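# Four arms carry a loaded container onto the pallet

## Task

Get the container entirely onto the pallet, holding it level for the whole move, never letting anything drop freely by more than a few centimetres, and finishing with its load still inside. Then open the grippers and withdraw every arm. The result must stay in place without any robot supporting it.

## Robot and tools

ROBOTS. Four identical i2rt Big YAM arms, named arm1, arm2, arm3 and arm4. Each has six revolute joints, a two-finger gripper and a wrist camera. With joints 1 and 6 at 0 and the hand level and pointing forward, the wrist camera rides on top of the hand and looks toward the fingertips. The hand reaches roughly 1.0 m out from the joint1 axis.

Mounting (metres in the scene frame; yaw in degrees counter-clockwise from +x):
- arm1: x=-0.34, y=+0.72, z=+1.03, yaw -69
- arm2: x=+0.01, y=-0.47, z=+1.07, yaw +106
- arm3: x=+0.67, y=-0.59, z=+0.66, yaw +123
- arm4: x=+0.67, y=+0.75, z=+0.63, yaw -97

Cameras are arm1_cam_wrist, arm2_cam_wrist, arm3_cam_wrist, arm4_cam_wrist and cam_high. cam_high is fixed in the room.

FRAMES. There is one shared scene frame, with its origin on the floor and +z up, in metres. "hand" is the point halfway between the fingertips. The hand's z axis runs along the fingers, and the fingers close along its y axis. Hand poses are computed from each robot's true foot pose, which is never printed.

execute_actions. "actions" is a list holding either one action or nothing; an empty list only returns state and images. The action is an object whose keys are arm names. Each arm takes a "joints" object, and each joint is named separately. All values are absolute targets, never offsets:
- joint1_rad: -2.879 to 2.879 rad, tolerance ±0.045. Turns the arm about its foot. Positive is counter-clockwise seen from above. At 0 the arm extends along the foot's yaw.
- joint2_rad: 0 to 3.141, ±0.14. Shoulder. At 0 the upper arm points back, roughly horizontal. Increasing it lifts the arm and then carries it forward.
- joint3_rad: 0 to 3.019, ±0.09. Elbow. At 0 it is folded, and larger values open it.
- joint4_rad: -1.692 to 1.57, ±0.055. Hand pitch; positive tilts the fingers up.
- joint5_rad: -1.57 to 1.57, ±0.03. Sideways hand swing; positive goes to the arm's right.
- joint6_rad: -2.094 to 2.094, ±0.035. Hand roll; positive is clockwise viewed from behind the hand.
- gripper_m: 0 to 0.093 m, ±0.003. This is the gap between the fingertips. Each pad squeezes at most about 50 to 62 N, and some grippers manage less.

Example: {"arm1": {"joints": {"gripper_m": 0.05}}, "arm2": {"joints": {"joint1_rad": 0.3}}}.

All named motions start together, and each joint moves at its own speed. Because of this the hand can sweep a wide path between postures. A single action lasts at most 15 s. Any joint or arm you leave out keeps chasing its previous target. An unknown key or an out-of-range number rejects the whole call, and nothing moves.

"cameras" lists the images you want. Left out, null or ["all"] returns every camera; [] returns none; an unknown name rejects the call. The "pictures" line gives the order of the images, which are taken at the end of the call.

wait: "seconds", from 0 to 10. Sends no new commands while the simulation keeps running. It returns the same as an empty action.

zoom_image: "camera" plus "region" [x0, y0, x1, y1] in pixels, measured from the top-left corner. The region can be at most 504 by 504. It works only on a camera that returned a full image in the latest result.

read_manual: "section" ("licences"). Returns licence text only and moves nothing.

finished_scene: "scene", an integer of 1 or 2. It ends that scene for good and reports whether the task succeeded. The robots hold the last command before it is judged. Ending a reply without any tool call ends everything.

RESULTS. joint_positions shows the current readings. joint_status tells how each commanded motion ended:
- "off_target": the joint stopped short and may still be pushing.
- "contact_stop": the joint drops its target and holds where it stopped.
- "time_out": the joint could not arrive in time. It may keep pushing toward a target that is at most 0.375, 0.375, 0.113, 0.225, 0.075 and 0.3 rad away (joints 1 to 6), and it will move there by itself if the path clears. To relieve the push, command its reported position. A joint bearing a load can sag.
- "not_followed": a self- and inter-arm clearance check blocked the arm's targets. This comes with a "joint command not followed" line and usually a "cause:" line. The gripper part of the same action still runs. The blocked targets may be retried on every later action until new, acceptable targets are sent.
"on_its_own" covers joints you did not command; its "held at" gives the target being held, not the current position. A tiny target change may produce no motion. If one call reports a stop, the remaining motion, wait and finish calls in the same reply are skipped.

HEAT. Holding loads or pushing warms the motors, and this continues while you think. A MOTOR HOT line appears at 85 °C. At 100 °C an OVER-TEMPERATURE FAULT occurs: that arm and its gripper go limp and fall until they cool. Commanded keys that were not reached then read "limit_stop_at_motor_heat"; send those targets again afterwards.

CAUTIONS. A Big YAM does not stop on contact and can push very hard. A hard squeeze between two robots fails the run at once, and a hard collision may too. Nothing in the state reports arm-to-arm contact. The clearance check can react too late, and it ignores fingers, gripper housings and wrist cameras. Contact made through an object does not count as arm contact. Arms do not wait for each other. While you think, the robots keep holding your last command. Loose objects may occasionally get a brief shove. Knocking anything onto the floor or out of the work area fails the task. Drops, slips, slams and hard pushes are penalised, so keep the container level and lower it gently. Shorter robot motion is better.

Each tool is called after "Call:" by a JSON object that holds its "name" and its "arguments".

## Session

Call:
{"name": "execute_actions", "arguments": {"actions": [{"arm1":{"joints":{"joint1_rad":-1.204,"joint2_rad":2.2,"joint3_rad":1.955,"joint4_rad":-1.31,"joint5_rad":0,"joint6_rad":-0.837}},"arm2":{"joints":{"joint1_rad":0.549,"joint2_rad":2.43,"joint3_rad":2.27,"joint4_rad":-1.39,"joint5_rad":0,"joint6_rad":0.829}}}]}}

Scene clock: 2.50 s.
Motor temperatures (°C, as the motors report them): arm1=[25 28 29 25 25 28] | arm2=[26 27 29 25 27 26] | arm3=[27 28 28 27 26 26] | arm4=[24 27 30 26 26 25]
arm1.joint_positions: joint1_rad=-1.199 joint2_rad=+2.202 joint3_rad=+1.928 joint4_rad=-1.302 joint5_rad=+0.001 joint6_rad=-0.826 gripper_m=+0.095
arm1.joint_status: all done
arm1.hand: x=-0.8353 y=+0.2705 z=+1.0730 quat_wxyz=(+0.000, -0.710, -0.705, -0.003) (m; scene frame)
arm2.joint_positions: joint1_rad=+0.539 joint2_rad=+2.431 joint3_rad=+2.246 joint4_rad=-1.384 joint5_rad=+0.005 joint6_rad=+0.820 gripper_m=+0.094
arm2.joint_status: all done
arm2.hand: x=-0.5184 y=+0.0307 z=+1.0946 quat_wxyz=(-0.006, +0.708, -0.707, -0.008) (m; scene frame)
arm3.joint_positions: joint1_rad=-0.392 joint2_rad=+0.575 joint3_rad=+1.337 joint4_rad=-1.147 joint5_rad=-0.169 joint6_rad=-0.167 gripper_m=+0.095
arm3.joint_status: not commanded
arm3.hand: x=+0.5996 y=-0.3521 z=+1.2246 quat_wxyz=(-0.340, +0.704, -0.435, -0.447) (m; scene frame)
arm4.joint_positions: joint1_rad=-0.557 joint2_rad=+0.467 joint3_rad=+1.437 joint4_rad=-1.214 joint5_rad=+0.170 joint6_rad=-0.442 gripper_m=+0.095
arm4.joint_status: not commanded
arm4.hand: x=+0.5485 y=+0.6381 z=+1.2476 quat_wxyz=(-0.066, -0.649, -0.446, +0.613) (m; scene frame)
pictures: arm1_cam_wrist, arm2_cam_wrist, arm3_cam_wrist, arm4_cam_wrist, cam_high
Images, in order (width x height): arm1_cam_wrist 504x504, arm2_cam_wrist 504x504, arm3_cam_wrist 504x504, arm4_cam_wrist 504x504, cam_high 504x504.

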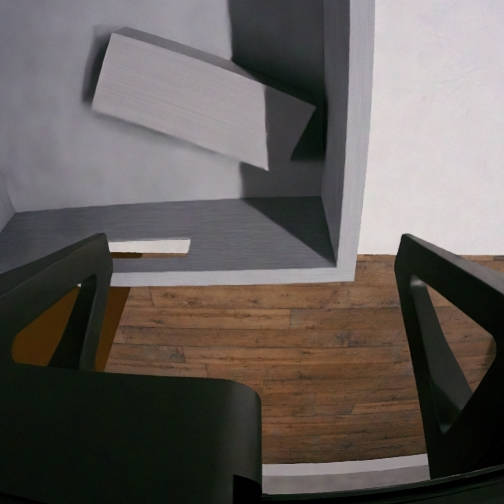

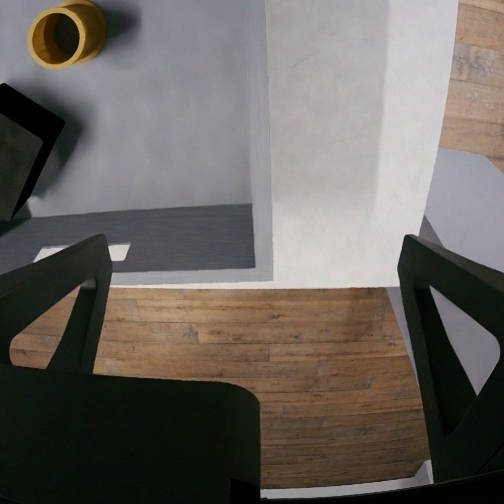

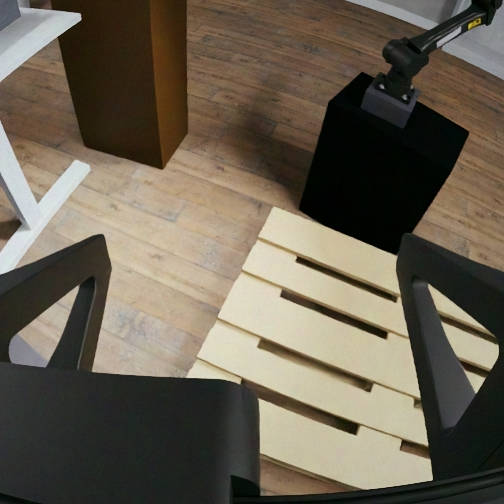

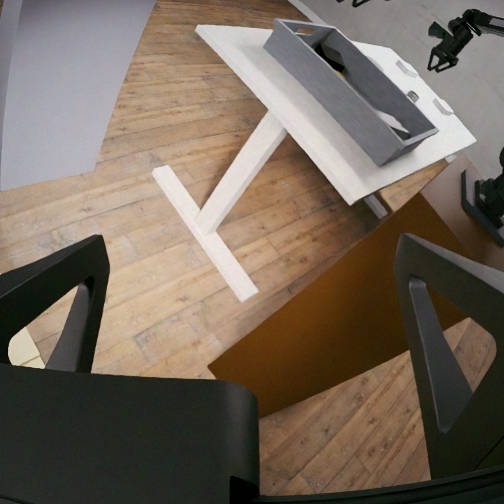

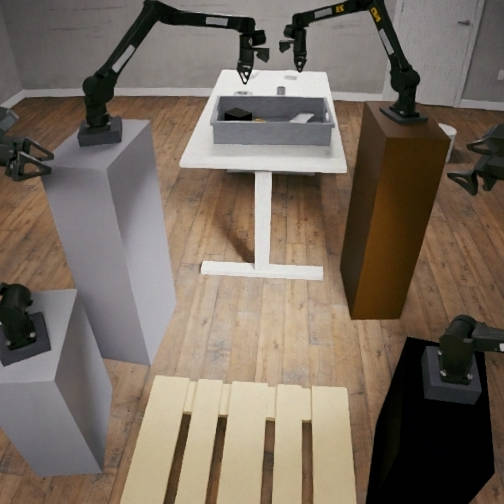

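Call:
{"name": "execute_actions", "arguments": {"actions": [{"arm1":{"joints":{"joint1_rad":-1.318,"joint2_rad":2.45,"joint3_rad":2.03,"joint4_rad":-1.125,"joint6_rad":-0.97}},"arm2":{"joints":{"joint1_rad":0.585,"joint2_rad":2.495,"joint3_rad":1.94,"joint4_rad":-1.012,"joint6_rad":0.85}}}], "cameras": ["arm1_cam_wrist","arm2_cam_wrist"]}}

Scene clock: 5.50 s.
Motor temperatures (°C, as the motors report them): arm1=[25 28 29 25 25 28] | arm2=[26 27 29 25 27 26] | arm3=[27 28 28 27 26 26] | arm4=[24 27 30 26 26 25]
arm1.joint_positions: joint1_rad=-1.314 joint2_rad=+2.458 joint3_rad=+2.012 joint4_rad=-1.133 joint5_rad=+0.001 joint6_rad=-0.959 gripper_m=+0.095
arm1.joint_status: all done
arm1.hand: x=-0.9107 y=+0.3100 z=+0.9323 quat_wxyz=(+0.000, -0.703, -0.711, -0.005) (m; scene frame)
arm2.joint_positions: joint1_rad=+0.585 joint2_rad=+2.491 joint3_rad=+1.933 joint4_rad=-1.021 joint5_rad=+0.004 joint6_rad=+0.841 gripper_m=+0.094
arm2.joint_status: all done
arm2.hand: x=-0.5094 y=-0.0199 z=+0.9416 quat_wxyz=(-0.006, +0.716, -0.698, -0.004) (m; scene frame)
arm3.joint_positions: joint1_rad=-0.392 joint2_rad=+0.575 joint3_rad=+1.337 joint4_rad=-1.147 joint5_rad=-0.169 joint6_rad=-0.167 gripper_m=+0.095
arm3.joint_status: not commanded
arm3.hand: x=+0.5996 y=-0.3521 z=+1.2246 quat_wxyz=(-0.340, +0.704, -0.435, -0.447) (m; scene frame)
arm4.joint_positions: joint1_rad=-0.557 joint2_rad=+0.467 joint3_rad=+1.437 joint4_rad=-1.214 joint5_rad=+0.170 joint6_rad=-0.442 gripper_m=+0.095
arm4.joint_status: not commanded
arm4.hand: x=+0.5485 y=+0.6381 z=+1.2476 quat_wxyz=(-0.066, -0.649, -0.446, +0.613) (m; scene frame)
pictures: arm1_cam_wrist, arm2_cam_wrist
Images, in order (width x height): arm1_cam_wrist 504x504, arm2_cam_wrist 504x504.

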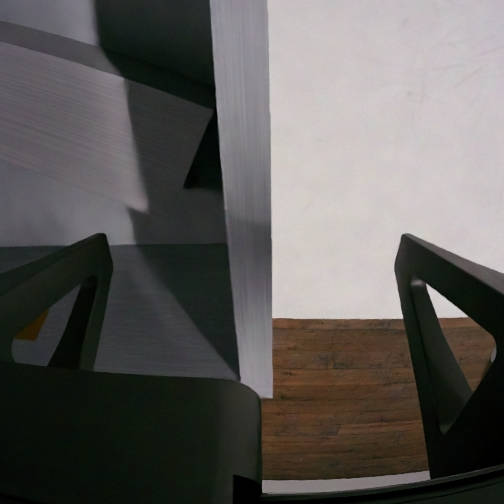

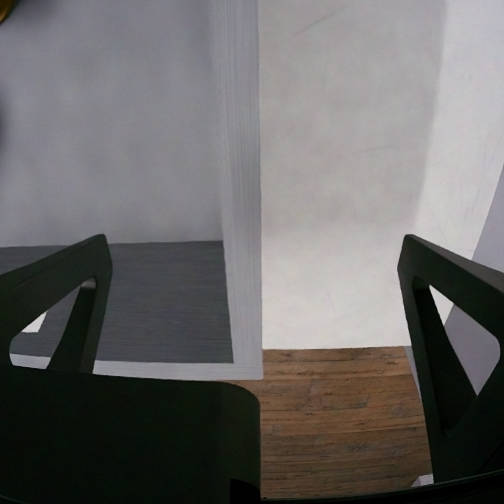

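Call:
{"name": "execute_actions", "arguments": {"actions": [{"arm1":{"joints":{"joint2_rad":2.555,"joint4_rad":-1.03}},"arm2":{"joints":{"joint2_rad":2.655,"joint3_rad":2.05,"joint4_rad":-0.932}}}], "cameras": []}}

Call:
{"name": "execute_actions", "arguments": {"actions": [{"arm1":{"joints":{"gripper_m":0}},"arm2":{"joints":{"gripper_m":0}}}], "cameras": []}}

Call:
{"name": "execute_actions", "arguments": {"actions": [{"arm1":{"joints":{"joint2_rad":2.37,"joint3_rad":2.06,"joint4_rad":-1.12}},"arm2":{"joints":{"joint2_rad":2.48,"joint3_rad":2.06,"joint4_rad":-1.03}},"arm3":{"joints":{"joint1_rad":-0.3,"joint2_rad":1.47,"joint3_rad":1.18,"joint4_rad":-1.237,"joint5_rad":0,"joint6_rad":-0.703}}}], "cameras": ["cam_high"]}}

Scene clock: 7.80 s.
Motor temperatures (°C, as the motors report them): arm1=[25 28 30 25 25 28] | arm2=[26 28 29 25 27 26] | arm3=[27 28 29 27 26 26] | arm4=[24 27 30 26 26 25]
arm1.joint_positions: joint1_rad=-1.314 joint2_rad=+2.554 joint3_rad=+2.012 joint4_rad=-1.039 joint5_rad=+0.001 joint6_rad=-0.960 gripper_m=+0.095
arm1.joint_status: all done
arm1.hand: x=-0.9095 y=+0.3108 z=+0.8671 quat_wxyz=(+0.000, -0.703, -0.711, -0.005) (m; scene frame)
arm2.joint_positions: joint1_rad=+0.585 joint2_rad=+2.643 joint3_rad=+2.027 joint4_rad=-0.935 joint5_rad=+0.004 joint6_rad=+0.842 gripper_m=+0.094
arm2.joint_status: all done
arm2.hand: x=-0.5229 y=-0.0077 z=+0.8697 quat_wxyz=(-0.005, +0.716, -0.698, -0.018) (m; scene frame)
arm3.joint_positions: joint1_rad=-0.392 joint2_rad=+0.575 joint3_rad=+1.337 joint4_rad=-1.147 joint5_rad=-0.169 joint6_rad=-0.167 gripper_m=+0.095
arm3.joint_status: not commanded
arm3.hand: x=+0.5996 y=-0.3521 z=+1.2246 quat_wxyz=(-0.340, +0.704, -0.435, -0.447) (m; scene frame)
arm4.joint_positions: joint1_rad=-0.557 joint2_rad=+0.467 joint3_rad=+1.437 joint4_rad=-1.214 joint5_rad=+0.170 joint6_rad=-0.442 gripper_m=+0.095
arm4.joint_status: not commanded
arm4.hand: x=+0.5485 y=+0.6381 z=+1.2476 quat_wxyz=(-0.066, -0.649, -0.446, +0.613) (m; scene frame)
pictures: none
No camera images: the call's "cameras" was empty. Leave "cameras" out to get every camera's image.

Scene clock: 8.53 s.
Motor temperatures (°C, as the motors report them): arm1=[25 28 30 25 25 28] | arm2=[26 28 29 25 27 26] | arm3=[27 28 29 27 26 26] | arm4=[24 27 30 26 26 25]
arm1.joint_positions: joint1_rad=-1.315 joint2_rad=+2.554 joint3_rad=+2.012 joint4_rad=-1.039 joint5_rad=-0.001 joint6_rad=-0.984 gripper_m=+0.015
arm1.joint_status: gripper_m off_target (ended at +0.015, target +0.000)
arm1.hand: x=-0.9099 y=+0.3112 z=+0.8671 quat_wxyz=(-0.001, -0.694, -0.720, -0.005) (m; scene frame)
arm2.joint_positions: joint1_rad=+0.582 joint2_rad=+2.643 joint3_rad=+2.027 joint4_rad=-0.948 joint5_rad=+0.003 joint6_rad=+0.835 gripper_m=+0.015
arm2.joint_status: gripper_m off_target (ended at +0.015, target +0.000)
arm2.hand: x=-0.5192 y=-0.0084 z=+0.8695 quat_wxyz=(-0.005, +0.717, -0.697, -0.011) (m; scene frame)
arm3.joint_positions: joint1_rad=-0.392 joint2_rad=+0.575 joint3_rad=+1.337 joint4_rad=-1.147 joint5_rad=-0.169 joint6_rad=-0.167 gripper_m=+0.095
arm3.joint_status: not commanded
arm3.hand: x=+0.5996 y=-0.3521 z=+1.2246 quat_wxyz=(-0.340, +0.704, -0.435, -0.447) (m; scene frame)
arm4.joint_positions: joint1_rad=-0.557 joint2_rad=+0.467 joint3_rad=+1.437 joint4_rad=-1.214 joint5_rad=+0.170 joint6_rad=-0.442 gripper_m=+0.095
arm4.joint_status: not commanded
arm4.hand: x=+0.5485 y=+0.6381 z=+1.2476 quat_wxyz=(-0.066, -0.649, -0.446, +0.613) (m; scene frame)
pictures: none
No camera images: the call's "cameras" was empty. Leave "cameras" out to get every camera's image.

Scene clock: 10.10 s.
Motor temperatures (°C, as the motors report them): arm1=[25 29 30 25 25 28] | arm2=[26 28 30 25 27 26] | arm3=[27 28 29 27 26 26] | arm4=[24 27 30 26 26 25]
arm1.joint_positions: joint1_rad=-1.318 joint2_rad=+2.495 joint3_rad=+2.013 joint4_rad=-1.115 joint5_rad=-0.003 joint6_rad=-0.982 gripper_m=+0.014
arm1.joint_status: all done
arm1.hand: x=-0.9089 y=+0.3138 z=+0.9076 quat_wxyz=(-0.004, -0.696, -0.718, -0.013) (m; scene frame)
arm2.joint_positions: joint1_rad=+0.583 joint2_rad=+2.580 joint3_rad=+2.027 joint4_rad=-1.022 joint5_rad=-0.001 joint6_rad=+0.843 gripper_m=+0.015
arm2.joint_status: all done
arm2.hand: x=-0.5213 y=-0.0084 z=+0.9123 quat_wxyz=(-0.003, +0.715, -0.699, -0.005) (m; scene frame)
arm3.joint_positions: joint1_rad=-0.310 joint2_rad=+1.472 joint3_rad=+1.165 joint4_rad=-1.226 joint5_rad=-0.003 joint6_rad=-0.687 gripper_m=+0.095
arm3.joint_status: all done
arm3.hand: x=+0.5593 y=-0.1754 z=+0.8119 quat_wxyz=(-0.015, +0.952, -0.304, -0.012) (m; scene frame)
arm4.joint_positions: joint1_rad=-0.557 joint2_rad=+0.467 joint3_rad=+1.437 joint4_rad=-1.214 joint5_rad=+0.170 joint6_rad=-0.442 gripper_m=+0.095
arm4.joint_status: not commanded
arm4.hand: x=+0.5485 y=+0.6381 z=+1.2476 quat_wxyz=(-0.066, -0.649, -0.446, +0.613) (m; scene frame)
pictures: cam_high
Images, in order (width x height): cam_high 504x504.

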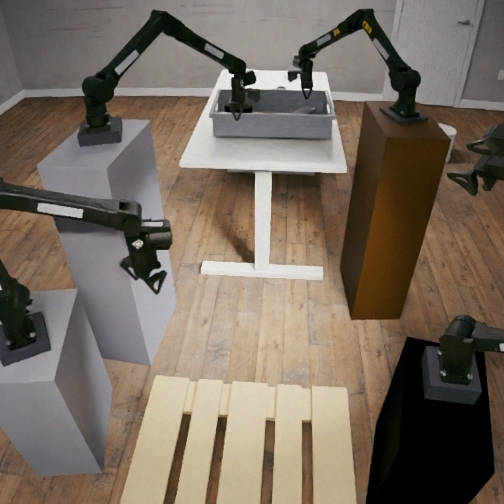

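Call:
{"name": "execute_actions", "arguments": {"actions": [{"arm1":{"joints":{"joint1_rad":-1.196,"joint2_rad":2.125,"joint3_rad":1.61,"joint4_rad":-0.92,"joint6_rad":-0.85}},"arm2":{"joints":{"joint1_rad":0.452,"joint2_rad":2.25,"joint3_rad":1.62,"joint4_rad":-0.83,"joint6_rad":0.71}}}], "cameras": []}}

Call:
{"name": "execute_actions", "arguments": {"actions": [{"arm1":{"joints":{"joint1_rad":-0.996,"joint2_rad":1.952,"joint3_rad":1.24,"joint4_rad":-0.743,"joint6_rad":-0.65}},"arm2":{"joints":{"joint1_rad":0.24,"joint2_rad":2.13,"joint3_rad":1.29,"joint4_rad":-0.64,"joint6_rad":0.5}}}], "cameras": []}}

Call:
{"name": "execute_actions", "arguments": {"actions": [{"arm1":{"joints":{"joint1_rad":-0.716,"joint2_rad":1.84,"joint3_rad":1.005,"joint4_rad":-0.637,"joint6_rad":-0.37}},"arm2":{"joints":{"joint1_rad":-0.04,"joint2_rad":2.05,"joint3_rad":1.1,"joint4_rad":-0.54,"joint6_rad":0.22}}}], "cameras": []}}

Call:
{"name": "execute_actions", "arguments": {"actions": [{"arm1":{"joints":{"joint1_rad":-0.367,"joint2_rad":1.80,"joint3_rad":0.92,"joint4_rad":-0.602,"joint6_rad":-0.02}},"arm2":{"joints":{"joint1_rad":-0.368,"joint2_rad":2.03,"joint3_rad":1.065,"joint4_rad":-0.525,"joint6_rad":-0.11}}}], "cameras": []}}

Call:
{"name": "execute_actions", "arguments": {"actions": [{"arm1":{"joints":{"joint1_rad":-0.018,"joint2_rad":1.86,"joint3_rad":1.025,"joint4_rad":-0.637,"joint6_rad":0.33}},"arm2":{"joints":{"joint1_rad":-0.672,"joint2_rad":2.09,"joint3_rad":1.21,"joint4_rad":-0.6,"joint6_rad":-0.41}}}], "cameras": []}}

Call:
{"name": "execute_actions", "arguments": {"actions": [{"arm1":{"joints":{"joint1_rad":0.262,"joint2_rad":2.17,"joint3_rad":1.27,"joint4_rad":-0.555,"joint6_rad":0.61}},"arm2":{"joints":{"joint1_rad":-0.915,"joint2_rad":2.4,"joint3_rad":1.52,"joint4_rad":-0.58,"joint6_rad":-0.66}}}], "cameras": ["cam_high"]}}

Scene clock: 14.07 s.
Motor temperatures (°C, as the motors report them): arm1=[25 30 30 25 25 28] | arm2=[26 29 30 25 27 26] | arm3=[27 28 29 27 26 26] | arm4=[24 27 31 26 26 25]
arm1.joint_positions: joint1_rad=-1.196 joint2_rad=+2.221 joint3_rad=+1.561 joint4_rad=-0.932 joint5_rad=-0.009 joint6_rad=-0.868 gripper_m=+0.015
arm1.joint_status: all done
arm1.hand: x=-0.7846 y=+0.3114 z=+0.9371 quat_wxyz=(-0.005, -0.693, -0.721, -0.010) (m; scene frame)
arm2.joint_positions: joint1_rad=+0.445 joint2_rad=+2.320 joint3_rad=+1.590 joint4_rad=-0.840 joint5_rad=+0.001 joint6_rad=+0.695 gripper_m=+0.015
arm2.joint_status: all done
arm2.hand: x=-0.3945 y=-0.0055 z=+0.9444 quat_wxyz=(-0.004, +0.718, -0.696, -0.008) (m; scene frame)
arm3.joint_positions: joint1_rad=-0.310 joint2_rad=+1.472 joint3_rad=+1.165 joint4_rad=-1.226 joint5_rad=-0.003 joint6_rad=-0.687 gripper_m=+0.095
arm3.joint_status: not commanded
arm3.hand: x=+0.5593 y=-0.1754 z=+0.8119 quat_wxyz=(-0.015, +0.953, -0.304, -0.012) (m; scene frame)
arm4.joint_positions: joint1_rad=-0.557 joint2_rad=+0.467 joint3_rad=+1.437 joint4_rad=-1.214 joint5_rad=+0.170 joint6_rad=-0.442 gripper_m=+0.095
arm4.joint_status: not commanded
arm4.hand: x=+0.5485 y=+0.6381 z=+1.2476 quat_wxyz=(-0.066, -0.649, -0.446, +0.613) (m; scene frame)
pictures: none
No camera images: the call's "cameras" was empty. Leave "cameras" out to get every camera's image.

Scene clock: 15.47 s.
Motor temperatures (°C, as the motors report them): arm1=[25 30 30 25 25 28] | arm2=[26 29 30 25 27 26] | arm3=[27 28 29 27 26 26] | arm4=[24 27 31 26 26 25]
arm1.joint_positions: joint1_rad=-0.992 joint2_rad=+2.043 joint3_rad=+1.181 joint4_rad=-0.745 joint5_rad=-0.013 joint6_rad=-0.649 gripper_m=+0.015
arm1.joint_status: all done
arm1.hand: x=-0.6293 y=+0.3167 z=+0.9271 quat_wxyz=(-0.004, -0.699, -0.715, -0.019) (m; scene frame)
arm2.joint_positions: joint1_rad=+0.234 joint2_rad=+2.192 joint3_rad=+1.264 joint4_rad=-0.645 joint5_rad=-0.001 joint6_rad=+0.499 gripper_m=+0.015
arm2.joint_status: all done
arm2.hand: x=-0.2458 y=-0.0067 z=+0.9299 quat_wxyz=(-0.003, +0.713, -0.701, -0.007) (m; scene frame)
arm3.joint_positions: joint1_rad=-0.310 joint2_rad=+1.472 joint3_rad=+1.165 joint4_rad=-1.226 joint5_rad=-0.003 joint6_rad=-0.687 gripper_m=+0.095
arm3.joint_status: not commanded
arm3.hand: x=+0.5593 y=-0.1754 z=+0.8119 quat_wxyz=(-0.015, +0.953, -0.304, -0.012) (m; scene frame)
arm4.joint_positions: joint1_rad=-0.557 joint2_rad=+0.467 joint3_rad=+1.437 joint4_rad=-1.214 joint5_rad=+0.170 joint6_rad=-0.442 gripper_m=+0.095
arm4.joint_status: not commanded
arm4.hand: x=+0.5485 y=+0.6381 z=+1.2476 quat_wxyz=(-0.066, -0.649, -0.446, +0.613) (m; scene frame)
pictures: none
No camera images: the call's "cameras" was empty. Leave "cameras" out to get every camera's image.

Scene clock: 16.80 s.
Motor temperatures (°C, as the motors report them): arm1=[25 30 31 25 25 28] | arm2=[26 29 30 25 27 26] | arm3=[27 28 29 27 26 26] | arm4=[24 27 31 26 26 25]
arm1.joint_positions: joint1_rad=-0.714 joint2_rad=+1.915 joint3_rad=+0.954 joint4_rad=-0.636 joint5_rad=-0.018 joint6_rad=-0.373 gripper_m=+0.015
arm1.joint_status: all done
arm1.hand: x=-0.4842 y=+0.3172 z=+0.9314 quat_wxyz=(-0.003, -0.698, -0.716, -0.016) (m; scene frame)
arm2.joint_positions: joint1_rad=-0.043 joint2_rad=+2.106 joint3_rad=+1.082 joint4_rad=-0.538 joint5_rad=-0.002 joint6_rad=+0.217 gripper_m=+0.015
arm2.joint_status: all done
arm2.hand: x=-0.0987 y=-0.0038 z=+0.9311 quat_wxyz=(-0.005, +0.715, -0.699, -0.012) (m; scene frame)
arm3.joint_positions: joint1_rad=-0.310 joint2_rad=+1.472 joint3_rad=+1.165 joint4_rad=-1.226 joint5_rad=-0.003 joint6_rad=-0.687 gripper_m=+0.095
arm3.joint_status: not commanded
arm3.hand: x=+0.5593 y=-0.1754 z=+0.8119 quat_wxyz=(-0.015, +0.953, -0.304, -0.012) (m; scene frame)
arm4.joint_positions: joint1_rad=-0.557 joint2_rad=+0.467 joint3_rad=+1.437 joint4_rad=-1.214 joint5_rad=+0.170 joint6_rad=-0.442 gripper_m=+0.095
arm4.joint_status: not commanded
arm4.hand: x=+0.5485 y=+0.6381 z=+1.2476 quat_wxyz=(-0.066, -0.649, -0.446, +0.613) (m; scene frame)
pictures: none
No camera images: the call's "cameras" was empty. Leave "cameras" out to get every camera's image.

Scene clock: 18.13 s.
Motor temperatures (°C, as the motors report them): arm1=[25 30 30 25 25 28] | arm2=[26 29 30 25 27 26] | arm3=[27 28 30 27 26 26] | arm4=[24 27 31 26 26 25]
arm1.joint_positions: joint1_rad=-0.362 joint2_rad=+1.875 joint3_rad=+0.893 joint4_rad=-0.602 joint5_rad=-0.014 joint6_rad=-0.033 gripper_m=+0.015
arm1.joint_status: all done
arm1.hand: x=-0.3375 y=+0.3094 z=+0.9343 quat_wxyz=(-0.001, -0.694, -0.720, -0.010) (m; scene frame)
arm2.joint_positions: joint1_rad=-0.372 joint2_rad=+2.096 joint3_rad=+1.047 joint4_rad=-0.523 joint5_rad=-0.009 joint6_rad=-0.123 gripper_m=+0.015
arm2.joint_status: all done
arm2.hand: x=+0.0534 y=-0.0061 z=+0.9277 quat_wxyz=(+0.000, +0.719, -0.695, -0.010) (m; scene frame)
arm3.joint_positions: joint1_rad=-0.310 joint2_rad=+1.472 joint3_rad=+1.165 joint4_rad=-1.226 joint5_rad=-0.003 joint6_rad=-0.687 gripper_m=+0.095
arm3.joint_status: not commanded
arm3.hand: x=+0.5593 y=-0.1754 z=+0.8119 quat_wxyz=(-0.015, +0.953, -0.304, -0.012) (m; scene frame)
arm4.joint_positions: joint1_rad=-0.557 joint2_rad=+0.467 joint3_rad=+1.437 joint4_rad=-1.214 joint5_rad=+0.170 joint6_rad=-0.442 gripper_m=+0.095
arm4.joint_status: not commanded
arm4.hand: x=+0.5485 y=+0.6381 z=+1.2476 quat_wxyz=(-0.066, -0.649, -0.446, +0.613) (m; scene frame)
pictures: none
No camera images: the call's "cameras" was empty. Leave "cameras" out to get every camera's image.

Scene clock: 19.47 s.
Motor temperatures (°C, as the motors report them): arm1=[25 30 31 25 25 28] | arm2=[26 29 30 25 27 26] | arm3=[27 28 30 27 26 26] | arm4=[24 27 31 26 26 25]
arm1.joint_positions: joint1_rad=-0.013 joint2_rad=+1.912 joint3_rad=+0.972 joint4_rad=-0.629 joint5_rad=-0.019 joint6_rad=+0.311 gripper_m=+0.015
arm1.joint_status: all done
arm1.hand: x=-0.1871 y=+0.3085 z=+0.9365 quat_wxyz=(-0.005, -0.692, -0.722, -0.008) (m; scene frame)
arm2.joint_positions: joint1_rad=-0.680 joint2_rad=+2.144 joint3_rad=+1.171 joint4_rad=-0.606 joint5_rad=-0.001 joint6_rad=-0.435 gripper_m=+0.015
arm2.joint_status: all done
arm2.hand: x=+0.2061 y=-0.0061 z=+0.9300 quat_wxyz=(+0.001, +0.720, -0.694, -0.006) (m; scene frame)
arm3.joint_positions: joint1_rad=-0.310 joint2_rad=+1.472 joint3_rad=+1.165 joint4_rad=-1.226 joint5_rad=-0.003 joint6_rad=-0.687 gripper_m=+0.095
arm3.joint_status: not commanded
arm3.hand: x=+0.5593 y=-0.1754 z=+0.8119 quat_wxyz=(-0.015, +0.953, -0.304, -0.012) (m; scene frame)
arm4.joint_positions: joint1_rad=-0.557 joint2_rad=+0.467 joint3_rad=+1.437 joint4_rad=-1.214 joint5_rad=+0.170 joint6_rad=-0.442 gripper_m=+0.095
arm4.joint_status: not commanded
arm4.hand: x=+0.5485 y=+0.6381 z=+1.2476 quat_wxyz=(-0.066, -0.649, -0.446, +0.613) (m; scene frame)
pictures: none
No camera images: the call's "cameras" was empty. Leave "cameras" out to get every camera's image.

Scene clock: 20.80 s.
Motor temperatures (°C, as the motors report them): arm1=[25 30 31 25 25 28] | arm2=[26 29 30 25 27 26] | arm3=[27 28 30 27 26 26] | arm4=[24 27 31 26 26 25]
arm1.joint_positions: joint1_rad=+0.268 joint2_rad=+2.258 joint3_rad=+1.240 joint4_rad=-0.546 joint5_rad=-0.019 joint6_rad=+0.596 gripper_m=+0.015
arm1.joint_status: all done
arm1.hand: x=-0.0329 y=+0.3040 z=+0.8355 quat_wxyz=(-0.005, -0.693, -0.720, -0.009) (m; scene frame)
arm2.joint_positions: joint1_rad=-0.934 joint2_rad=+2.468 joint3_rad=+1.476 joint4_rad=-0.589 joint5_rad=+0.002 joint6_rad=-0.682 gripper_m=+0.015
arm2.joint_status: all done
arm2.hand: x=+0.3573 y=-0.0130 z=+0.8270 quat_wxyz=(+0.001, +0.718, -0.696, -0.006) (m; scene frame)
arm3.joint_positions: joint1_rad=-0.310 joint2_rad=+1.472 joint3_rad=+1.165 joint4_rad=-1.226 joint5_rad=-0.003 joint6_rad=-0.687 gripper_m=+0.095
arm3.joint_status: not commanded
arm3.hand: x=+0.5593 y=-0.1754 z=+0.8119 quat_wxyz=(-0.015, +0.953, -0.304, -0.012) (m; scene frame)
arm4.joint_positions: joint1_rad=-0.557 joint2_rad=+0.467 joint3_rad=+1.437 joint4_rad=-1.214 joint5_rad=+0.170 joint6_rad=-0.442 gripper_m=+0.095
arm4.joint_status: not commanded
arm4.hand: x=+0.5485 y=+0.6381 z=+1.2476 quat_wxyz=(-0.066, -0.649, -0.446, +0.613) (m; scene frame)
pictures: cam_high
Images, in order (width x height): cam_high 504x504.

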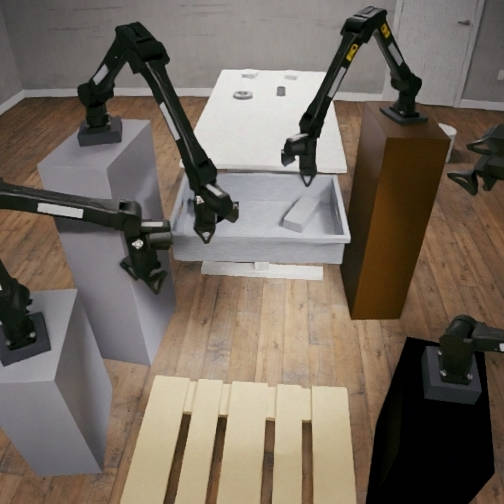

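Call:
{"name": "execute_actions", "arguments": {"actions": [{"arm1":{"joints":{"joint2_rad":2.42,"joint3_rad":1.35,"joint4_rad":-0.395}},"arm2":{"joints":{"joint2_rad":2.615,"joint3_rad":1.64,"joint4_rad":-0.48}},"arm3":{"joints":{"joint1_rad":0.3,"joint3_rad":1.3,"joint4_rad":-1.36}},"arm4":{"joints":{"joint1_rad":-0.894,"joint2_rad":1.94,"joint3_rad":1.92,"joint4_rad":-1.51,"joint5_rad":0,"joint6_rad":0.555}}}], "cameras": []}}

Call:
{"name": "execute_actions", "arguments": {"actions": [{"arm3":{"joints":{"joint2_rad":2.18,"joint3_rad":2.24,"joint4_rad":-1.58}}}], "cameras": ["arm3_cam_wrist","arm4_cam_wrist"]}}

Scene clock: 24.50 s.
Motor temperatures (°C, as the motors report them): arm1=[25 30 31 25 25 28] | arm2=[26 29 30 25 27 26] | arm3=[27 28 30 27 26 26] | arm4=[24 27 31 26 26 25]
arm1.joint_positions: joint1_rad=+0.260 joint2_rad=+2.499 joint3_rad=+1.316 joint4_rad=-0.382 joint5_rad=-0.008 joint6_rad=+0.602 gripper_m=+0.015
arm1.joint_status: all done
arm1.hand: x=-0.0410 y=+0.3045 z=+0.7299 quat_wxyz=(-0.004, -0.698, -0.716, -0.003) (m; scene frame)
arm2.joint_positions: joint1_rad=-0.922 joint2_rad=+2.710 joint3_rad=+1.592 joint4_rad=-0.485 joint5_rad=-0.004 joint6_rad=-0.660 gripper_m=+0.015
arm2.joint_status: all done
arm2.hand: x=+0.3423 y=-0.0173 z=+0.7169 quat_wxyz=(+0.013, +0.714, -0.700, -0.007) (m; scene frame)
arm3.joint_positions: joint1_rad=+0.304 joint2_rad=+1.472 joint3_rad=+1.262 joint4_rad=-1.349 joint5_rad=+0.000 joint6_rad=-0.688 gripper_m=+0.095
arm3.joint_status: all done
arm3.hand: x=+0.3414 y=-0.3125 z=+0.8478 quat_wxyz=(-0.004, +1.000, -0.001, -0.005) (m; scene frame)
arm4.joint_positions: joint1_rad=-0.888 joint2_rad=+1.963 joint3_rad=+1.889 joint4_rad=-1.495 joint5_rad=+0.004 joint6_rad=+0.544 gripper_m=+0.095
arm4.joint_status: all done
arm4.hand: x=+0.1543 y=+0.4310 z=+0.8110 quat_wxyz=(+0.005, -1.000, -0.005, +0.005) (m; scene frame)
pictures: none
No camera images: the call's "cameras" was empty. Leave "cameras" out to get every camera's image.

Scene clock: 26.27 s.
Motor temperatures (°C, as the motors report them): arm1=[25 30 30 25 25 28] | arm2=[26 30 30 25 27 26] | arm3=[27 28 30 27 26 26] | arm4=[24 28 32 26 26 25]
arm1.joint_positions: joint1_rad=+0.260 joint2_rad=+2.499 joint3_rad=+1.316 joint4_rad=-0.382 joint5_rad=-0.008 joint6_rad=+0.602 gripper_m=+0.015
arm1.joint_status: not commanded
arm1.hand: x=-0.0410 y=+0.3045 z=+0.7299 quat_wxyz=(-0.004, -0.698, -0.716, -0.003) (m; scene frame)
arm2.joint_positions: joint1_rad=-0.922 joint2_rad=+2.710 joint3_rad=+1.592 joint4_rad=-0.485 joint5_rad=-0.004 joint6_rad=-0.660 gripper_m=+0.015
arm2.joint_status: not commanded
arm2.hand: x=+0.3423 y=-0.0173 z=+0.7169 quat_wxyz=(+0.013, +0.714, -0.700, -0.007) (m; scene frame)
arm3.joint_positions: joint1_rad=+0.304 joint2_rad=+2.199 joint3_rad=+2.199 joint4_rad=-1.569 joint5_rad=+0.000 joint6_rad=-0.688 gripper_m=+0.095
arm3.joint_status: all done
arm3.hand: x=+0.1463 y=-0.1512 z=+0.8107 quat_wxyz=(+0.000, +1.000, -0.001, -0.001) (m; scene frame)
arm4.joint_positions: joint1_rad=-0.888 joint2_rad=+1.963 joint3_rad=+1.889 joint4_rad=-1.495 joint5_rad=+0.004 joint6_rad=+0.545 gripper_m=+0.095
arm4.joint_status: not commanded
arm4.hand: x=+0.1543 y=+0.4310 z=+0.8110 quat_wxyz=(+0.005, -1.000, -0.005, +0.005) (m; scene frame)
pictures: arm3_cam_wrist, arm4_cam_wrist
Images, in order (width x height): arm3_cam_wrist 504x504, arm4_cam_wrist 504x504.

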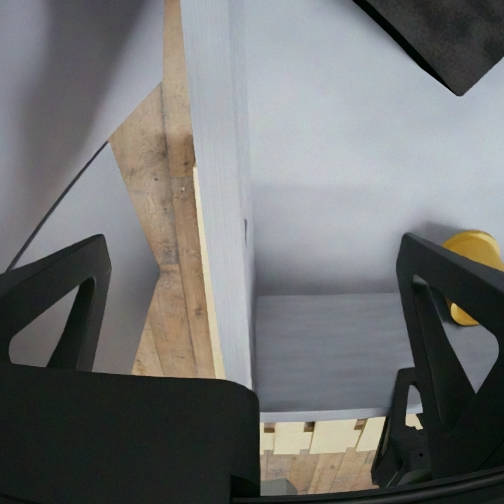

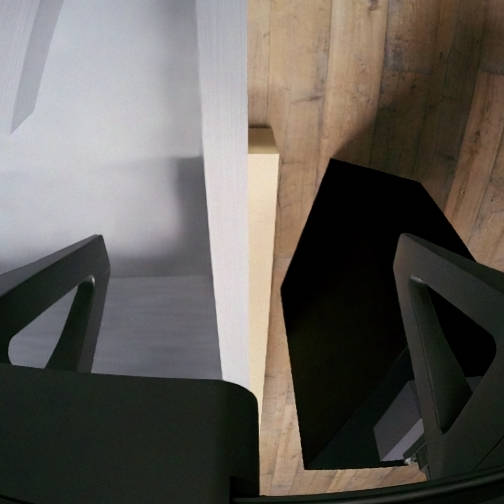

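Call:
{"name": "execute_actions", "arguments": {"actions": [{"arm2":{"joints":{"joint2_rad":2.56}},"arm3":{"joints":{"joint1_rad":0.325,"joint2_rad":2.225,"joint3_rad":2.01,"joint4_rad":-1.335}},"arm4":{"joints":{"joint1_rad":-0.88,"joint2_rad":2.055,"joint3_rad":1.785,"joint4_rad":-1.285,"joint6_rad":0.57}}}], "cameras": ["arm3_cam_wrist","arm4_cam_wrist"]}}

Call:
{"name": "execute_actions", "arguments": {"actions": [{"arm3":{"joints":{"gripper_m":0}},"arm4":{"joints":{"gripper_m":0}}}], "cameras": []}}

Scene clock: 29.23 s.
Motor temperatures (°C, as the motors report them): arm1=[25 30 30 25 25 28] | arm2=[26 30 30 25 27 26] | arm3=[27 28 31 27 26 26] | arm4=[24 28 32 26 26 25]
arm1.joint_positions: joint1_rad=+0.263 joint2_rad=+2.497 joint3_rad=+1.316 joint4_rad=-0.382 joint5_rad=-0.019 joint6_rad=+0.591 gripper_m=+0.015
arm1.joint_status: not commanded
arm1.hand: x=-0.0372 y=+0.3061 z=+0.7310 quat_wxyz=(-0.006, -0.693, -0.721, -0.009) (m; scene frame)
arm2.joint_positions: joint1_rad=-0.922 joint2_rad=+2.681 joint3_rad=+1.592 joint4_rad=-0.485 joint5_rad=+0.012 joint6_rad=-0.674 gripper_m=+0.015
arm2.joint_status: all done
arm2.hand: x=+0.3530 y=-0.0079 z=+0.7326 quat_wxyz=(-0.003, +0.719, -0.695, -0.001) (m; scene frame)
arm3.joint_positions: joint1_rad=+0.314 joint2_rad=+2.234 joint3_rad=+1.996 joint4_rad=-1.348 joint5_rad=+0.000 joint6_rad=-0.688 gripper_m=+0.095
arm3.joint_status: all done
arm3.hand: x=+0.1464 y=-0.1602 z=+0.7104 quat_wxyz=(+0.005, +1.000, +0.004, +0.005) (m; scene frame)
arm4.joint_positions: joint1_rad=-0.888 joint2_rad=+2.060 joint3_rad=+1.773 joint4_rad=-1.301 joint5_rad=+0.004 joint6_rad=+0.560 gripper_m=+0.095
arm4.joint_status: all done
arm4.hand: x=+0.1440 y=+0.4258 z=+0.7096 quat_wxyz=(+0.010, -1.000, +0.002, -0.003) (m; scene frame)
pictures: arm3_cam_wrist, arm4_cam_wrist
Images, in order (width x height): arm3_cam_wrist 504x504, arm4_cam_wrist 504x504.

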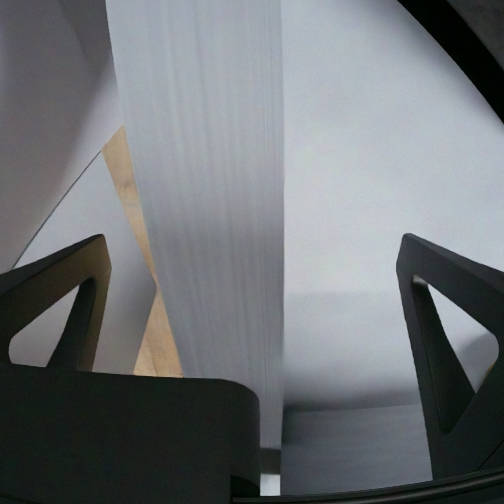

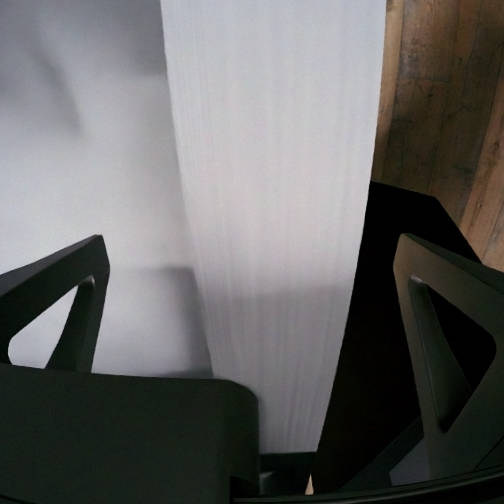

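Scene clock: 30.00 s.
Motor temperatures (°C, as the motors report them): arm1=[25 30 30 25 25 28] | arm2=[26 30 30 25 27 26] | arm3=[27 29 31 27 26 26] | arm4=[24 28 32 26 26 25]
arm1.joint_positions: joint1_rad=+0.259 joint2_rad=+2.497 joint3_rad=+1.316 joint4_rad=-0.382 joint5_rad=-0.017 joint6_rad=+0.591 gripper_m=+0.015
arm1.joint_status: not commanded
arm1.hand: x=-0.0394 y=+0.3046 z=+0.7310 quat_wxyz=(-0.005, -0.695, -0.719, -0.008) (m; scene frame)
arm2.joint_positions: joint1_rad=-0.921 joint2_rad=+2.680 joint3_rad=+1.591 joint4_rad=-0.498 joint5_rad=+0.008 joint6_rad=-0.673 gripper_m=+0.015
arm2.joint_status: not commanded
arm2.hand: x=+0.3502 y=-0.0099 z=+0.7327 quat_wxyz=(+0.004, +0.719, -0.695, -0.002) (m; scene frame)
arm3.joint_positions: joint1_rad=+0.327 joint2_rad=+2.234 joint3_rad=+1.994 joint4_rad=-1.336 joint5_rad=+0.028 joint6_rad=-0.711 gripper_m=+0.014
arm3.joint_status: gripper_m off_target (ended at +0.014, target +0.000)
arm3.hand: x=+0.1421 y=-0.1618 z=+0.7097 quat_wxyz=(-0.009, +1.000, +0.021, +0.010) (m; scene frame)
arm4.joint_positions: joint1_rad=-0.896 joint2_rad=+2.059 joint3_rad=+1.772 joint4_rad=-1.287 joint5_rad=-0.029 joint6_rad=+0.520 gripper_m=+0.015
arm4.joint_status: gripper_m off_target (ended at +0.015, target +0.000)
arm4.hand: x=+0.1417 y=+0.4239 z=+0.7097 quat_wxyz=(-0.008, -1.000, -0.013, -0.006) (m; scene frame)
pictures: none
No camera images: the call's "cameras" was empty. Leave "cameras" out to get every camera's image.

Call:
{"name": "execute_actions", "arguments": {"actions": [{"arm3":{"joints":{"joint2_rad":2.15,"joint3_rad":2.04}},"arm4":{"joints":{"joint2_rad":1.97,"joint3_rad":1.82}},"arm1":{"joints":{"joint2_rad":2.485,"joint3_rad":1.32}},"arm2":{"joints":{"joint2_rad":2.665,"joint3_rad":1.6}}}], "cameras": []}}

Call:
{"name": "execute_actions", "arguments": {"actions": [{"arm1":{"joints":{"gripper_m":0.06}},"arm2":{"joints":{"gripper_m":0.06}}}], "cameras": []}}

Call:
{"name": "execute_actions", "arguments": {"actions": [{"arm1":{"joints":{"joint2_rad":2.24,"joint3_rad":1.23,"joint4_rad":-0.55}},"arm2":{"joints":{"joint2_rad":2.48,"joint3_rad":1.47,"joint4_rad":-0.55}}}], "cameras": []}}

Call:
{"name": "execute_actions", "arguments": {"actions": [{"arm1":{"joints":{"joint2_rad":1.3}},"arm2":{"joints":{"joint2_rad":1.3,"joint4_rad":-1.0,"joint6_rad":0}}}], "cameras": ["cam_high"]}}

Call:
{"name": "execute_actions", "arguments": {"actions": [{"arm3":{"joints":{"joint1_rad":0.146,"joint2_rad":1.91,"joint3_rad":1.45,"joint4_rad":-0.991,"joint6_rad":-0.87}},"arm4":{"joints":{"joint1_rad":-0.715,"joint2_rad":1.74,"joint3_rad":1.3,"joint4_rad":-0.99,"joint6_rad":0.72}}}], "cameras": []}}

Call:
{"name": "execute_actions", "arguments": {"actions": [{"arm3":{"joints":{"joint1_rad":-0.073,"joint2_rad":1.85,"joint3_rad":1.06,"joint4_rad":-0.688,"joint6_rad":-1.09}},"arm4":{"joints":{"joint1_rad":-0.435,"joint2_rad":1.71,"joint3_rad":0.98,"joint4_rad":-0.72,"joint6_rad":1.0}}}], "cameras": []}}

Call:
{"name": "execute_actions", "arguments": {"actions": [{"arm3":{"joints":{"joint1_rad":-0.398,"joint2_rad":1.98,"joint3_rad":0.88,"joint4_rad":-0.397,"joint6_rad":-1.41}},"arm4":{"joints":{"joint1_rad":-0.075,"joint2_rad":1.86,"joint3_rad":0.82,"joint4_rad":-0.447,"joint6_rad":1.36}}}], "cameras": []}}

Call:
{"name": "execute_actions", "arguments": {"actions": [{"arm3":{"joints":{"joint1_rad":-0.778,"joint2_rad":2.21,"joint3_rad":0.945,"joint4_rad":-0.224,"joint6_rad":-1.79}},"arm4":{"joints":{"joint1_rad":0.33,"joint2_rad":2.1,"joint3_rad":0.855,"joint4_rad":-0.235,"joint6_rad":1.77}}}], "cameras": []}}

Call:
{"name": "execute_actions", "arguments": {"actions": [{"arm3":{"joints":{"joint2_rad":2.55,"joint3_rad":1.1,"joint4_rad":-0.059}},"arm4":{"joints":{"joint2_rad":2.46,"joint3_rad":0.99,"joint4_rad":-0.03}}}], "cameras": ["cam_high","arm2_cam_wrist"]}}

Scene clock: 33.60 s.
Motor temperatures (°C, as the motors report them): arm1=[25 30 30 25 25 28] | arm2=[26 30 30 25 27 26] | arm3=[27 29 31 27 27 26] | arm4=[24 29 32 26 27 25]
arm1.joint_positions: joint1_rad=+0.259 joint2_rad=+2.497 joint3_rad=+1.314 joint4_rad=-0.382 joint5_rad=-0.017 joint6_rad=+0.591 gripper_m=+0.015
arm1.joint_status: all done
arm1.hand: x=-0.0401 y=+0.3055 z=+0.7308 quat_wxyz=(-0.004, -0.695, -0.719, -0.008) (m; scene frame)
arm2.joint_positions: joint1_rad=-0.921 joint2_rad=+2.682 joint3_rad=+1.584 joint4_rad=-0.493 joint5_rad=+0.008 joint6_rad=-0.671 gripper_m=+0.015
arm2.joint_status: all done
arm2.hand: x=+0.3478 y=-0.0130 z=+0.7305 quat_wxyz=(+0.006, +0.718, -0.696, -0.002) (m; scene frame)
arm3.joint_positions: joint1_rad=+0.327 joint2_rad=+2.233 joint3_rad=+1.994 joint4_rad=-1.334 joint5_rad=+0.027 joint6_rad=-0.708 gripper_m=+0.014
arm3.joint_status: all done
arm3.hand: x=+0.1412 y=-0.1619 z=+0.7110 quat_wxyz=(-0.010, +1.000, +0.020, +0.009) (m; scene frame)
arm4.joint_positions: joint1_rad=-0.896 joint2_rad=+2.055 joint3_rad=+1.772 joint4_rad=-1.286 joint5_rad=-0.032 joint6_rad=+0.521 gripper_m=+0.014
arm4.joint_status: all done
arm4.hand: x=+0.1415 y=+0.4232 z=+0.7120 quat_wxyz=(-0.010, -1.000, -0.013, -0.004) (m; scene frame)
pictures: none
No camera images: the call's "cameras" was empty. Leave "cameras" out to get every camera's image.

Scene clock: 34.27 s.
Motor temperatures (°C, as the motors report them): arm1=[25 30 30 25 25 28] | arm2=[26 30 30 25 27 26] | arm3=[27 29 31 27 27 26] | arm4=[24 29 32 26 27 25]
arm1.joint_positions: joint1_rad=+0.259 joint2_rad=+2.495 joint3_rad=+1.314 joint4_rad=-0.386 joint5_rad=-0.004 joint6_rad=+0.599 gripper_m=+0.060
arm1.joint_status: all done
arm1.hand: x=-0.0420 y=+0.3041 z=+0.7317 quat_wxyz=(-0.003, -0.698, -0.716, -0.002) (m; scene frame)
arm2.joint_positions: joint1_rad=-0.921 joint2_rad=+2.668 joint3_rad=+1.585 joint4_rad=-0.488 joint5_rad=+0.005 joint6_rad=-0.669 gripper_m=+0.060
arm2.joint_status: all done
arm2.hand: x=+0.3523 y=-0.0062 z=+0.7381 quat_wxyz=(-0.003, +0.718, -0.696, -0.005) (m; scene frame)
arm3.joint_positions: joint1_rad=+0.329 joint2_rad=+2.233 joint3_rad=+1.991 joint4_rad=-1.330 joint5_rad=+0.032 joint6_rad=-0.704 gripper_m=+0.014
arm3.joint_status: not commanded
arm3.hand: x=+0.1410 y=-0.1621 z=+0.7096 quat_wxyz=(-0.012, +1.000, +0.019, +0.010) (m; scene frame)
arm4.joint_positions: joint1_rad=-0.896 joint2_rad=+2.055 joint3_rad=+1.769 joint4_rad=-1.284 joint5_rad=-0.037 joint6_rad=+0.523 gripper_m=+0.014
arm4.joint_status: not commanded
arm4.hand: x=+0.1426 y=+0.4223 z=+0.7111 quat_wxyz=(-0.012, -1.000, -0.012, -0.006) (m; scene frame)
pictures: none
No camera images: the call's "cameras" was empty. Leave "cameras" out to get every camera's image.

Scene clock: 35.50 s.
Motor temperatures (°C, as the motors report them): arm1=[25 30 30 25 25 28] | arm2=[26 30 30 25 27 26] | arm3=[27 29 31 27 27 26] | arm4=[24 29 33 26 27 25]
arm1.joint_positions: joint1_rad=+0.260 joint2_rad=+2.221 joint3_rad=+1.224 joint4_rad=-0.541 joint5_rad=-0.003 joint6_rad=+0.600 gripper_m=+0.060
arm1.joint_status: all done
arm1.hand: x=-0.0359 y=+0.2969 z=+0.8507 quat_wxyz=(-0.017, -0.698, -0.716, +0.001) (m; scene frame)
arm2.joint_positions: joint1_rad=-0.921 joint2_rad=+2.453 joint3_rad=+1.467 joint4_rad=-0.547 joint5_rad=+0.005 joint6_rad=-0.669 gripper_m=+0.060
arm2.joint_status: all done
arm2.hand: x=+0.3582 y=-0.0004 z=+0.8334 quat_wxyz=(-0.022, +0.717, -0.696, -0.007) (m; scene frame)
arm3.joint_positions: joint1_rad=+0.330 joint2_rad=+2.233 joint3_rad=+1.991 joint4_rad=-1.327 joint5_rad=+0.031 joint6_rad=-0.702 gripper_m=+0.014
arm3.joint_status: not commanded
arm3.hand: x=+0.1401 y=-0.1622 z=+0.7095 quat_wxyz=(-0.012, +1.000, +0.018, +0.008) (m; scene frame)
arm4.joint_positions: joint1_rad=-0.896 joint2_rad=+2.055 joint3_rad=+1.769 joint4_rad=-1.282 joint5_rad=-0.037 joint6_rad=+0.525 gripper_m=+0.014
arm4.joint_status: not commanded
arm4.hand: x=+0.1422 y=+0.4220 z=+0.7111 quat_wxyz=(-0.013, -1.000, -0.011, -0.005) (m; scene frame)
pictures: none
No camera images: the call's "cameras" was empty. Leave "cameras" out to get every camera's image.

Scene clock: 37.27 s.
Motor temperatures (°C, as the motors report them): arm1=[25 30 30 25 25 28] | arm2=[26 30 30 25 27 26] | arm3=[27 29 31 27 27 26] | arm4=[24 29 33 26 27 25]
arm1.joint_positions: joint1_rad=+0.260 joint2_rad=+1.287 joint3_rad=+1.217 joint4_rad=-0.546 joint5_rad=-0.003 joint6_rad=+0.600 gripper_m=+0.060
arm1.joint_status: all done
arm1.hand: x=-0.0114 y=+0.2629 z=+1.3705 quat_wxyz=(-0.453, -0.619, -0.637, +0.077) (m; scene frame)
arm2.joint_positions: joint1_rad=-0.921 joint2_rad=+1.282 joint3_rad=+1.465 joint4_rad=-0.991 joint5_rad=+0.005 joint6_rad=-0.009 gripper_m=+0.060
arm2.joint_status: all done
arm2.hand: x=+0.3304 y=-0.0527 z=+1.4828 quat_wxyz=(-0.335, +0.417, -0.827, -0.171) (m; scene frame)
arm3.joint_positions: joint1_rad=+0.330 joint2_rad=+2.233 joint3_rad=+1.991 joint4_rad=-1.327 joint5_rad=+0.031 joint6_rad=-0.702 gripper_m=+0.014
arm3.joint_status: not commanded
arm3.hand: x=+0.1401 y=-0.1622 z=+0.7095 quat_wxyz=(-0.012, +1.000, +0.018, +0.008) (m; scene frame)
arm4.joint_positions: joint1_rad=-0.896 joint2_rad=+2.055 joint3_rad=+1.769 joint4_rad=-1.282 joint5_rad=-0.037 joint6_rad=+0.525 gripper_m=+0.014
arm4.joint_status: not commanded
arm4.hand: x=+0.1422 y=+0.4220 z=+0.7111 quat_wxyz=(-0.013, -1.000, -0.011, -0.005) (m; scene frame)
pictures: cam_high
Images, in order (width x height): cam_high 504x504.

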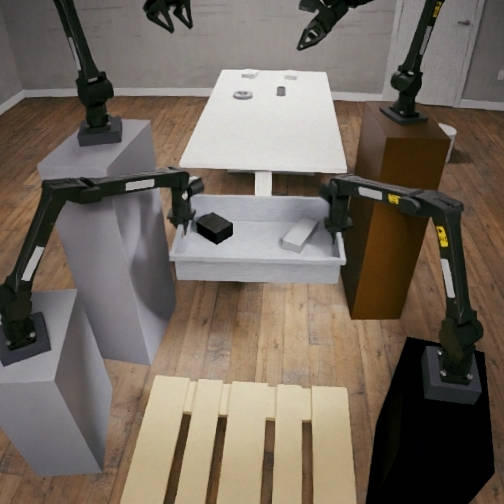

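Scene clock: 38.63 s.
Motor temperatures (°C, as the motors report them): arm1=[25 30 30 25 25 28] | arm2=[26 30 30 25 27 26] | arm3=[27 30 31 27 27 26] | arm4=[25 30 33 26 27 25]
arm1.joint_positions: joint1_rad=+0.260 joint2_rad=+1.287 joint3_rad=+1.217 joint4_rad=-0.546 joint5_rad=-0.003 joint6_rad=+0.600 gripper_m=+0.060
arm1.joint_status: not commanded
arm1.hand: x=-0.0114 y=+0.2629 z=+1.3705 quat_wxyz=(-0.453, -0.619, -0.637, +0.077) (m; scene frame)
arm2.joint_positions: joint1_rad=-0.921 joint2_rad=+1.282 joint3_rad=+1.465 joint4_rad=-0.991 joint5_rad=+0.005 joint6_rad=-0.009 gripper_m=+0.060
arm2.joint_status: not commanded
arm2.hand: x=+0.3304 y=-0.0527 z=+1.4828 quat_wxyz=(-0.335, +0.417, -0.828, -0.171) (m; scene frame)
arm3.joint_positions: joint1_rad=+0.154 joint2_rad=+2.006 joint3_rad=+1.414 joint4_rad=-0.973 joint5_rad=+0.037 joint6_rad=-0.879 gripper_m=+0.014
arm3.joint_status: all done
arm3.hand: x=+0.3016 y=-0.1631 z=+0.6460 quat_wxyz=(-0.014, +1.000, +0.019, +0.011) (m; scene frame)
arm4.joint_positions: joint1_rad=-0.716 joint2_rad=+1.823 joint3_rad=+1.245 joint4_rad=-0.988 joint5_rad=-0.038 joint6_rad=+0.702 gripper_m=+0.014
arm4.joint_status: all done
arm4.hand: x=+0.3011 y=+0.4139 z=+0.6553 quat_wxyz=(-0.012, -1.000, -0.013, -0.008) (m; scene frame)
pictures: none
No camera images: the call's "cameras" was empty. Leave "cameras" out to get every camera's image.

Scene clock: 39.87 s.
Motor temperatures (°C, as the motors report them): arm1=[25 30 31 25 25 28] | arm2=[26 30 31 25 27 26] | arm3=[27 30 31 27 27 26] | arm4=[25 30 33 26 27 25]
arm1.joint_positions: joint1_rad=+0.260 joint2_rad=+1.287 joint3_rad=+1.217 joint4_rad=-0.546 joint5_rad=-0.003 joint6_rad=+0.600 gripper_m=+0.060
arm1.joint_status: not commanded
arm1.hand: x=-0.0114 y=+0.2629 z=+1.3705 quat_wxyz=(-0.453, -0.619, -0.637, +0.077) (m; scene frame)
arm2.joint_positions: joint1_rad=-0.921 joint2_rad=+1.282 joint3_rad=+1.465 joint4_rad=-0.991 joint5_rad=+0.005 joint6_rad=-0.009 gripper_m=+0.060
arm2.joint_status: not commanded
arm2.hand: x=+0.3304 y=-0.0527 z=+1.4828 quat_wxyz=(-0.335, +0.417, -0.828, -0.171) (m; scene frame)
arm3.joint_positions: joint1_rad=-0.076 joint2_rad=+1.927 joint3_rad=+1.025 joint4_rad=-0.657 joint5_rad=+0.025 joint6_rad=-1.115 gripper_m=+0.014
arm3.joint_status: all done
arm3.hand: x=+0.4557 y=-0.1821 z=+0.5756 quat_wxyz=(-0.011, +1.000, +0.022, +0.007) (m; scene frame)
arm4.joint_positions: joint1_rad=-0.428 joint2_rad=+1.784 joint3_rad=+0.932 joint4_rad=-0.698 joint5_rad=-0.037 joint6_rad=+0.985 gripper_m=+0.014
arm4.joint_status: all done
arm4.hand: x=+0.4535 y=+0.3894 z=+0.5813 quat_wxyz=(-0.015, -1.000, -0.015, -0.007) (m; scene frame)
pictures: none
No camera images: the call's "cameras" was empty. Leave "cameras" out to get every camera's image.

Scene clock: 41.10 s.
Motor temperatures (°C, as the motors report them): arm1=[25 30 31 25 25 28] | arm2=[26 29 31 25 27 26] | arm3=[27 30 31 27 27 26] | arm4=[25 29 33 26 27 25]
arm1.joint_positions: joint1_rad=+0.260 joint2_rad=+1.287 joint3_rad=+1.217 joint4_rad=-0.546 joint5_rad=-0.003 joint6_rad=+0.600 gripper_m=+0.060
arm1.joint_status: not commanded
arm1.hand: x=-0.0114 y=+0.2629 z=+1.3705 quat_wxyz=(-0.453, -0.619, -0.637, +0.077) (m; scene frame)
arm2.joint_positions: joint1_rad=-0.921 joint2_rad=+1.282 joint3_rad=+1.465 joint4_rad=-0.991 joint5_rad=+0.005 joint6_rad=-0.009 gripper_m=+0.060
arm2.joint_status: not commanded
arm2.hand: x=+0.3304 y=-0.0527 z=+1.4828 quat_wxyz=(-0.335, +0.417, -0.828, -0.171) (m; scene frame)
arm3.joint_positions: joint1_rad=-0.399 joint2_rad=+2.027 joint3_rad=+0.853 joint4_rad=-0.379 joint5_rad=+0.006 joint6_rad=-1.442 gripper_m=+0.014
arm3.joint_status: all done
arm3.hand: x=+0.6016 y=-0.1906 z=+0.5014 quat_wxyz=(-0.009, +1.000, +0.024, +0.001) (m; scene frame)
arm4.joint_positions: joint1_rad=-0.068 joint2_rad=+1.904 joint3_rad=+0.793 joint4_rad=-0.429 joint5_rad=-0.024 joint6_rad=+1.341 gripper_m=+0.014
arm4.joint_status: all done
arm4.hand: x=+0.6005 y=+0.3741 z=+0.5053 quat_wxyz=(-0.014, -1.000, -0.017, -0.006) (m; scene frame)
pictures: none
No camera images: the call's "cameras" was empty. Leave "cameras" out to get every camera's image.

Scene clock: 42.40 s.
Motor temperatures (°C, as the motors report them): arm1=[25 30 31 25 25 28] | arm2=[26 29 31 25 27 26] | arm3=[27 29 31 27 27 26] | arm4=[25 29 33 26 27 25]
arm1.joint_positions: joint1_rad=+0.260 joint2_rad=+1.287 joint3_rad=+1.217 joint4_rad=-0.546 joint5_rad=-0.003 joint6_rad=+0.600 gripper_m=+0.060
arm1.joint_status: not commanded
arm1.hand: x=-0.0114 y=+0.2629 z=+1.3705 quat_wxyz=(-0.453, -0.619, -0.637, +0.077) (m; scene frame)
arm2.joint_positions: joint1_rad=-0.921 joint2_rad=+1.282 joint3_rad=+1.465 joint4_rad=-0.991 joint5_rad=+0.005 joint6_rad=-0.009 gripper_m=+0.060
arm2.joint_status: not commanded
arm2.hand: x=+0.3304 y=-0.0527 z=+1.4828 quat_wxyz=(-0.335, +0.417, -0.828, -0.171) (m; scene frame)
arm3.joint_positions: joint1_rad=-0.788 joint2_rad=+2.268 joint3_rad=+0.921 joint4_rad=-0.200 joint5_rad=-0.010 joint6_rad=-1.829 gripper_m=+0.014
arm3.joint_status: joint6_rad off_target (ended at -1.829, target -1.790); the others done
arm3.hand: x=+0.7551 y=-0.1874 z=+0.4175 quat_wxyz=(-0.013, +1.000, +0.023, -0.003) (m; scene frame)
arm4.joint_positions: joint1_rad=+0.348 joint2_rad=+2.147 joint3_rad=+0.835 joint4_rad=-0.213 joint5_rad=-0.013 joint6_rad=+1.757 gripper_m=+0.013
arm4.joint_status: all done
arm4.hand: x=+0.7593 y=+0.3707 z=+0.4225 quat_wxyz=(-0.017, -1.000, -0.017, -0.008) (m; scene frame)
pictures: none
No camera images: the call's "cameras" was empty. Leave "cameras" out to get every camera's image.

Scene clock: 43.50 s.
Motor temperatures (°C, as the motors report them): arm1=[25 29 31 25 25 28] | arm2=[26 29 31 25 27 26] | arm3=[27 29 31 27 27 26] | arm4=[25 29 33 26 27 25]
arm1.joint_positions: joint1_rad=+0.260 joint2_rad=+1.287 joint3_rad=+1.217 joint4_rad=-0.546 joint5_rad=-0.003 joint6_rad=+0.600 gripper_m=+0.060
arm1.joint_status: not commanded
arm1.hand: x=-0.0114 y=+0.2629 z=+1.3705 quat_wxyz=(-0.453, -0.619, -0.637, +0.077) (m; scene frame)
arm2.joint_positions: joint1_rad=-0.921 joint2_rad=+1.282 joint3_rad=+1.465 joint4_rad=-0.991 joint5_rad=+0.005 joint6_rad=-0.009 gripper_m=+0.060
arm2.joint_status: not commanded
arm2.hand: x=+0.3304 y=-0.0527 z=+1.4828 quat_wxyz=(-0.335, +0.417, -0.828, -0.171) (m; scene frame)
arm3.joint_positions: joint1_rad=-0.788 joint2_rad=+2.608 joint3_rad=+1.090 joint4_rad=-0.037 joint5_rad=-0.010 joint6_rad=-1.829 gripper_m=+0.014
arm3.joint_status: all done
arm3.hand: x=+0.7547 y=-0.1884 z=+0.2959 quat_wxyz=(-0.009, +1.000, +0.023, -0.004) (m; scene frame)
arm4.joint_positions: joint1_rad=+0.348 joint2_rad=+2.509 joint3_rad=+0.990 joint4_rad=-0.009 joint5_rad=-0.011 joint6_rad=+1.756 gripper_m=+0.013
arm4.joint_status: all done
arm4.hand: x=+0.7589 y=+0.3678 z=+0.2988 quat_wxyz=(-0.016, -1.000, -0.017, -0.007) (m; scene frame)
pictures: arm2_cam_wrist, cam_high
Images, in order (width x height): arm2_cam_wrist 504x504, cam_high 504x504.

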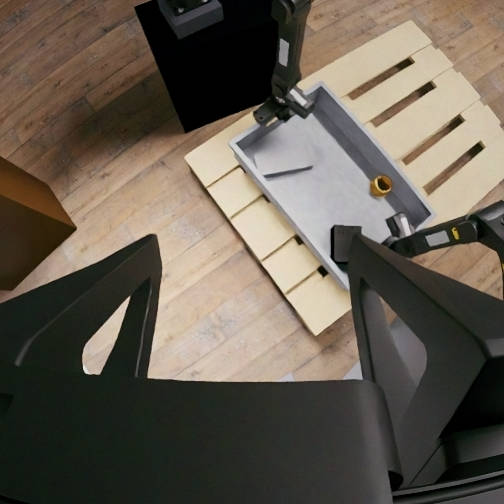

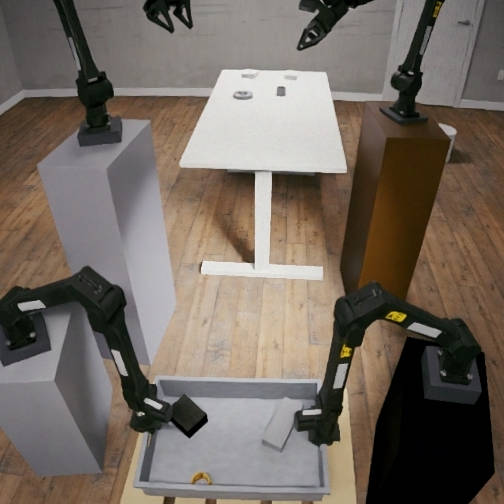

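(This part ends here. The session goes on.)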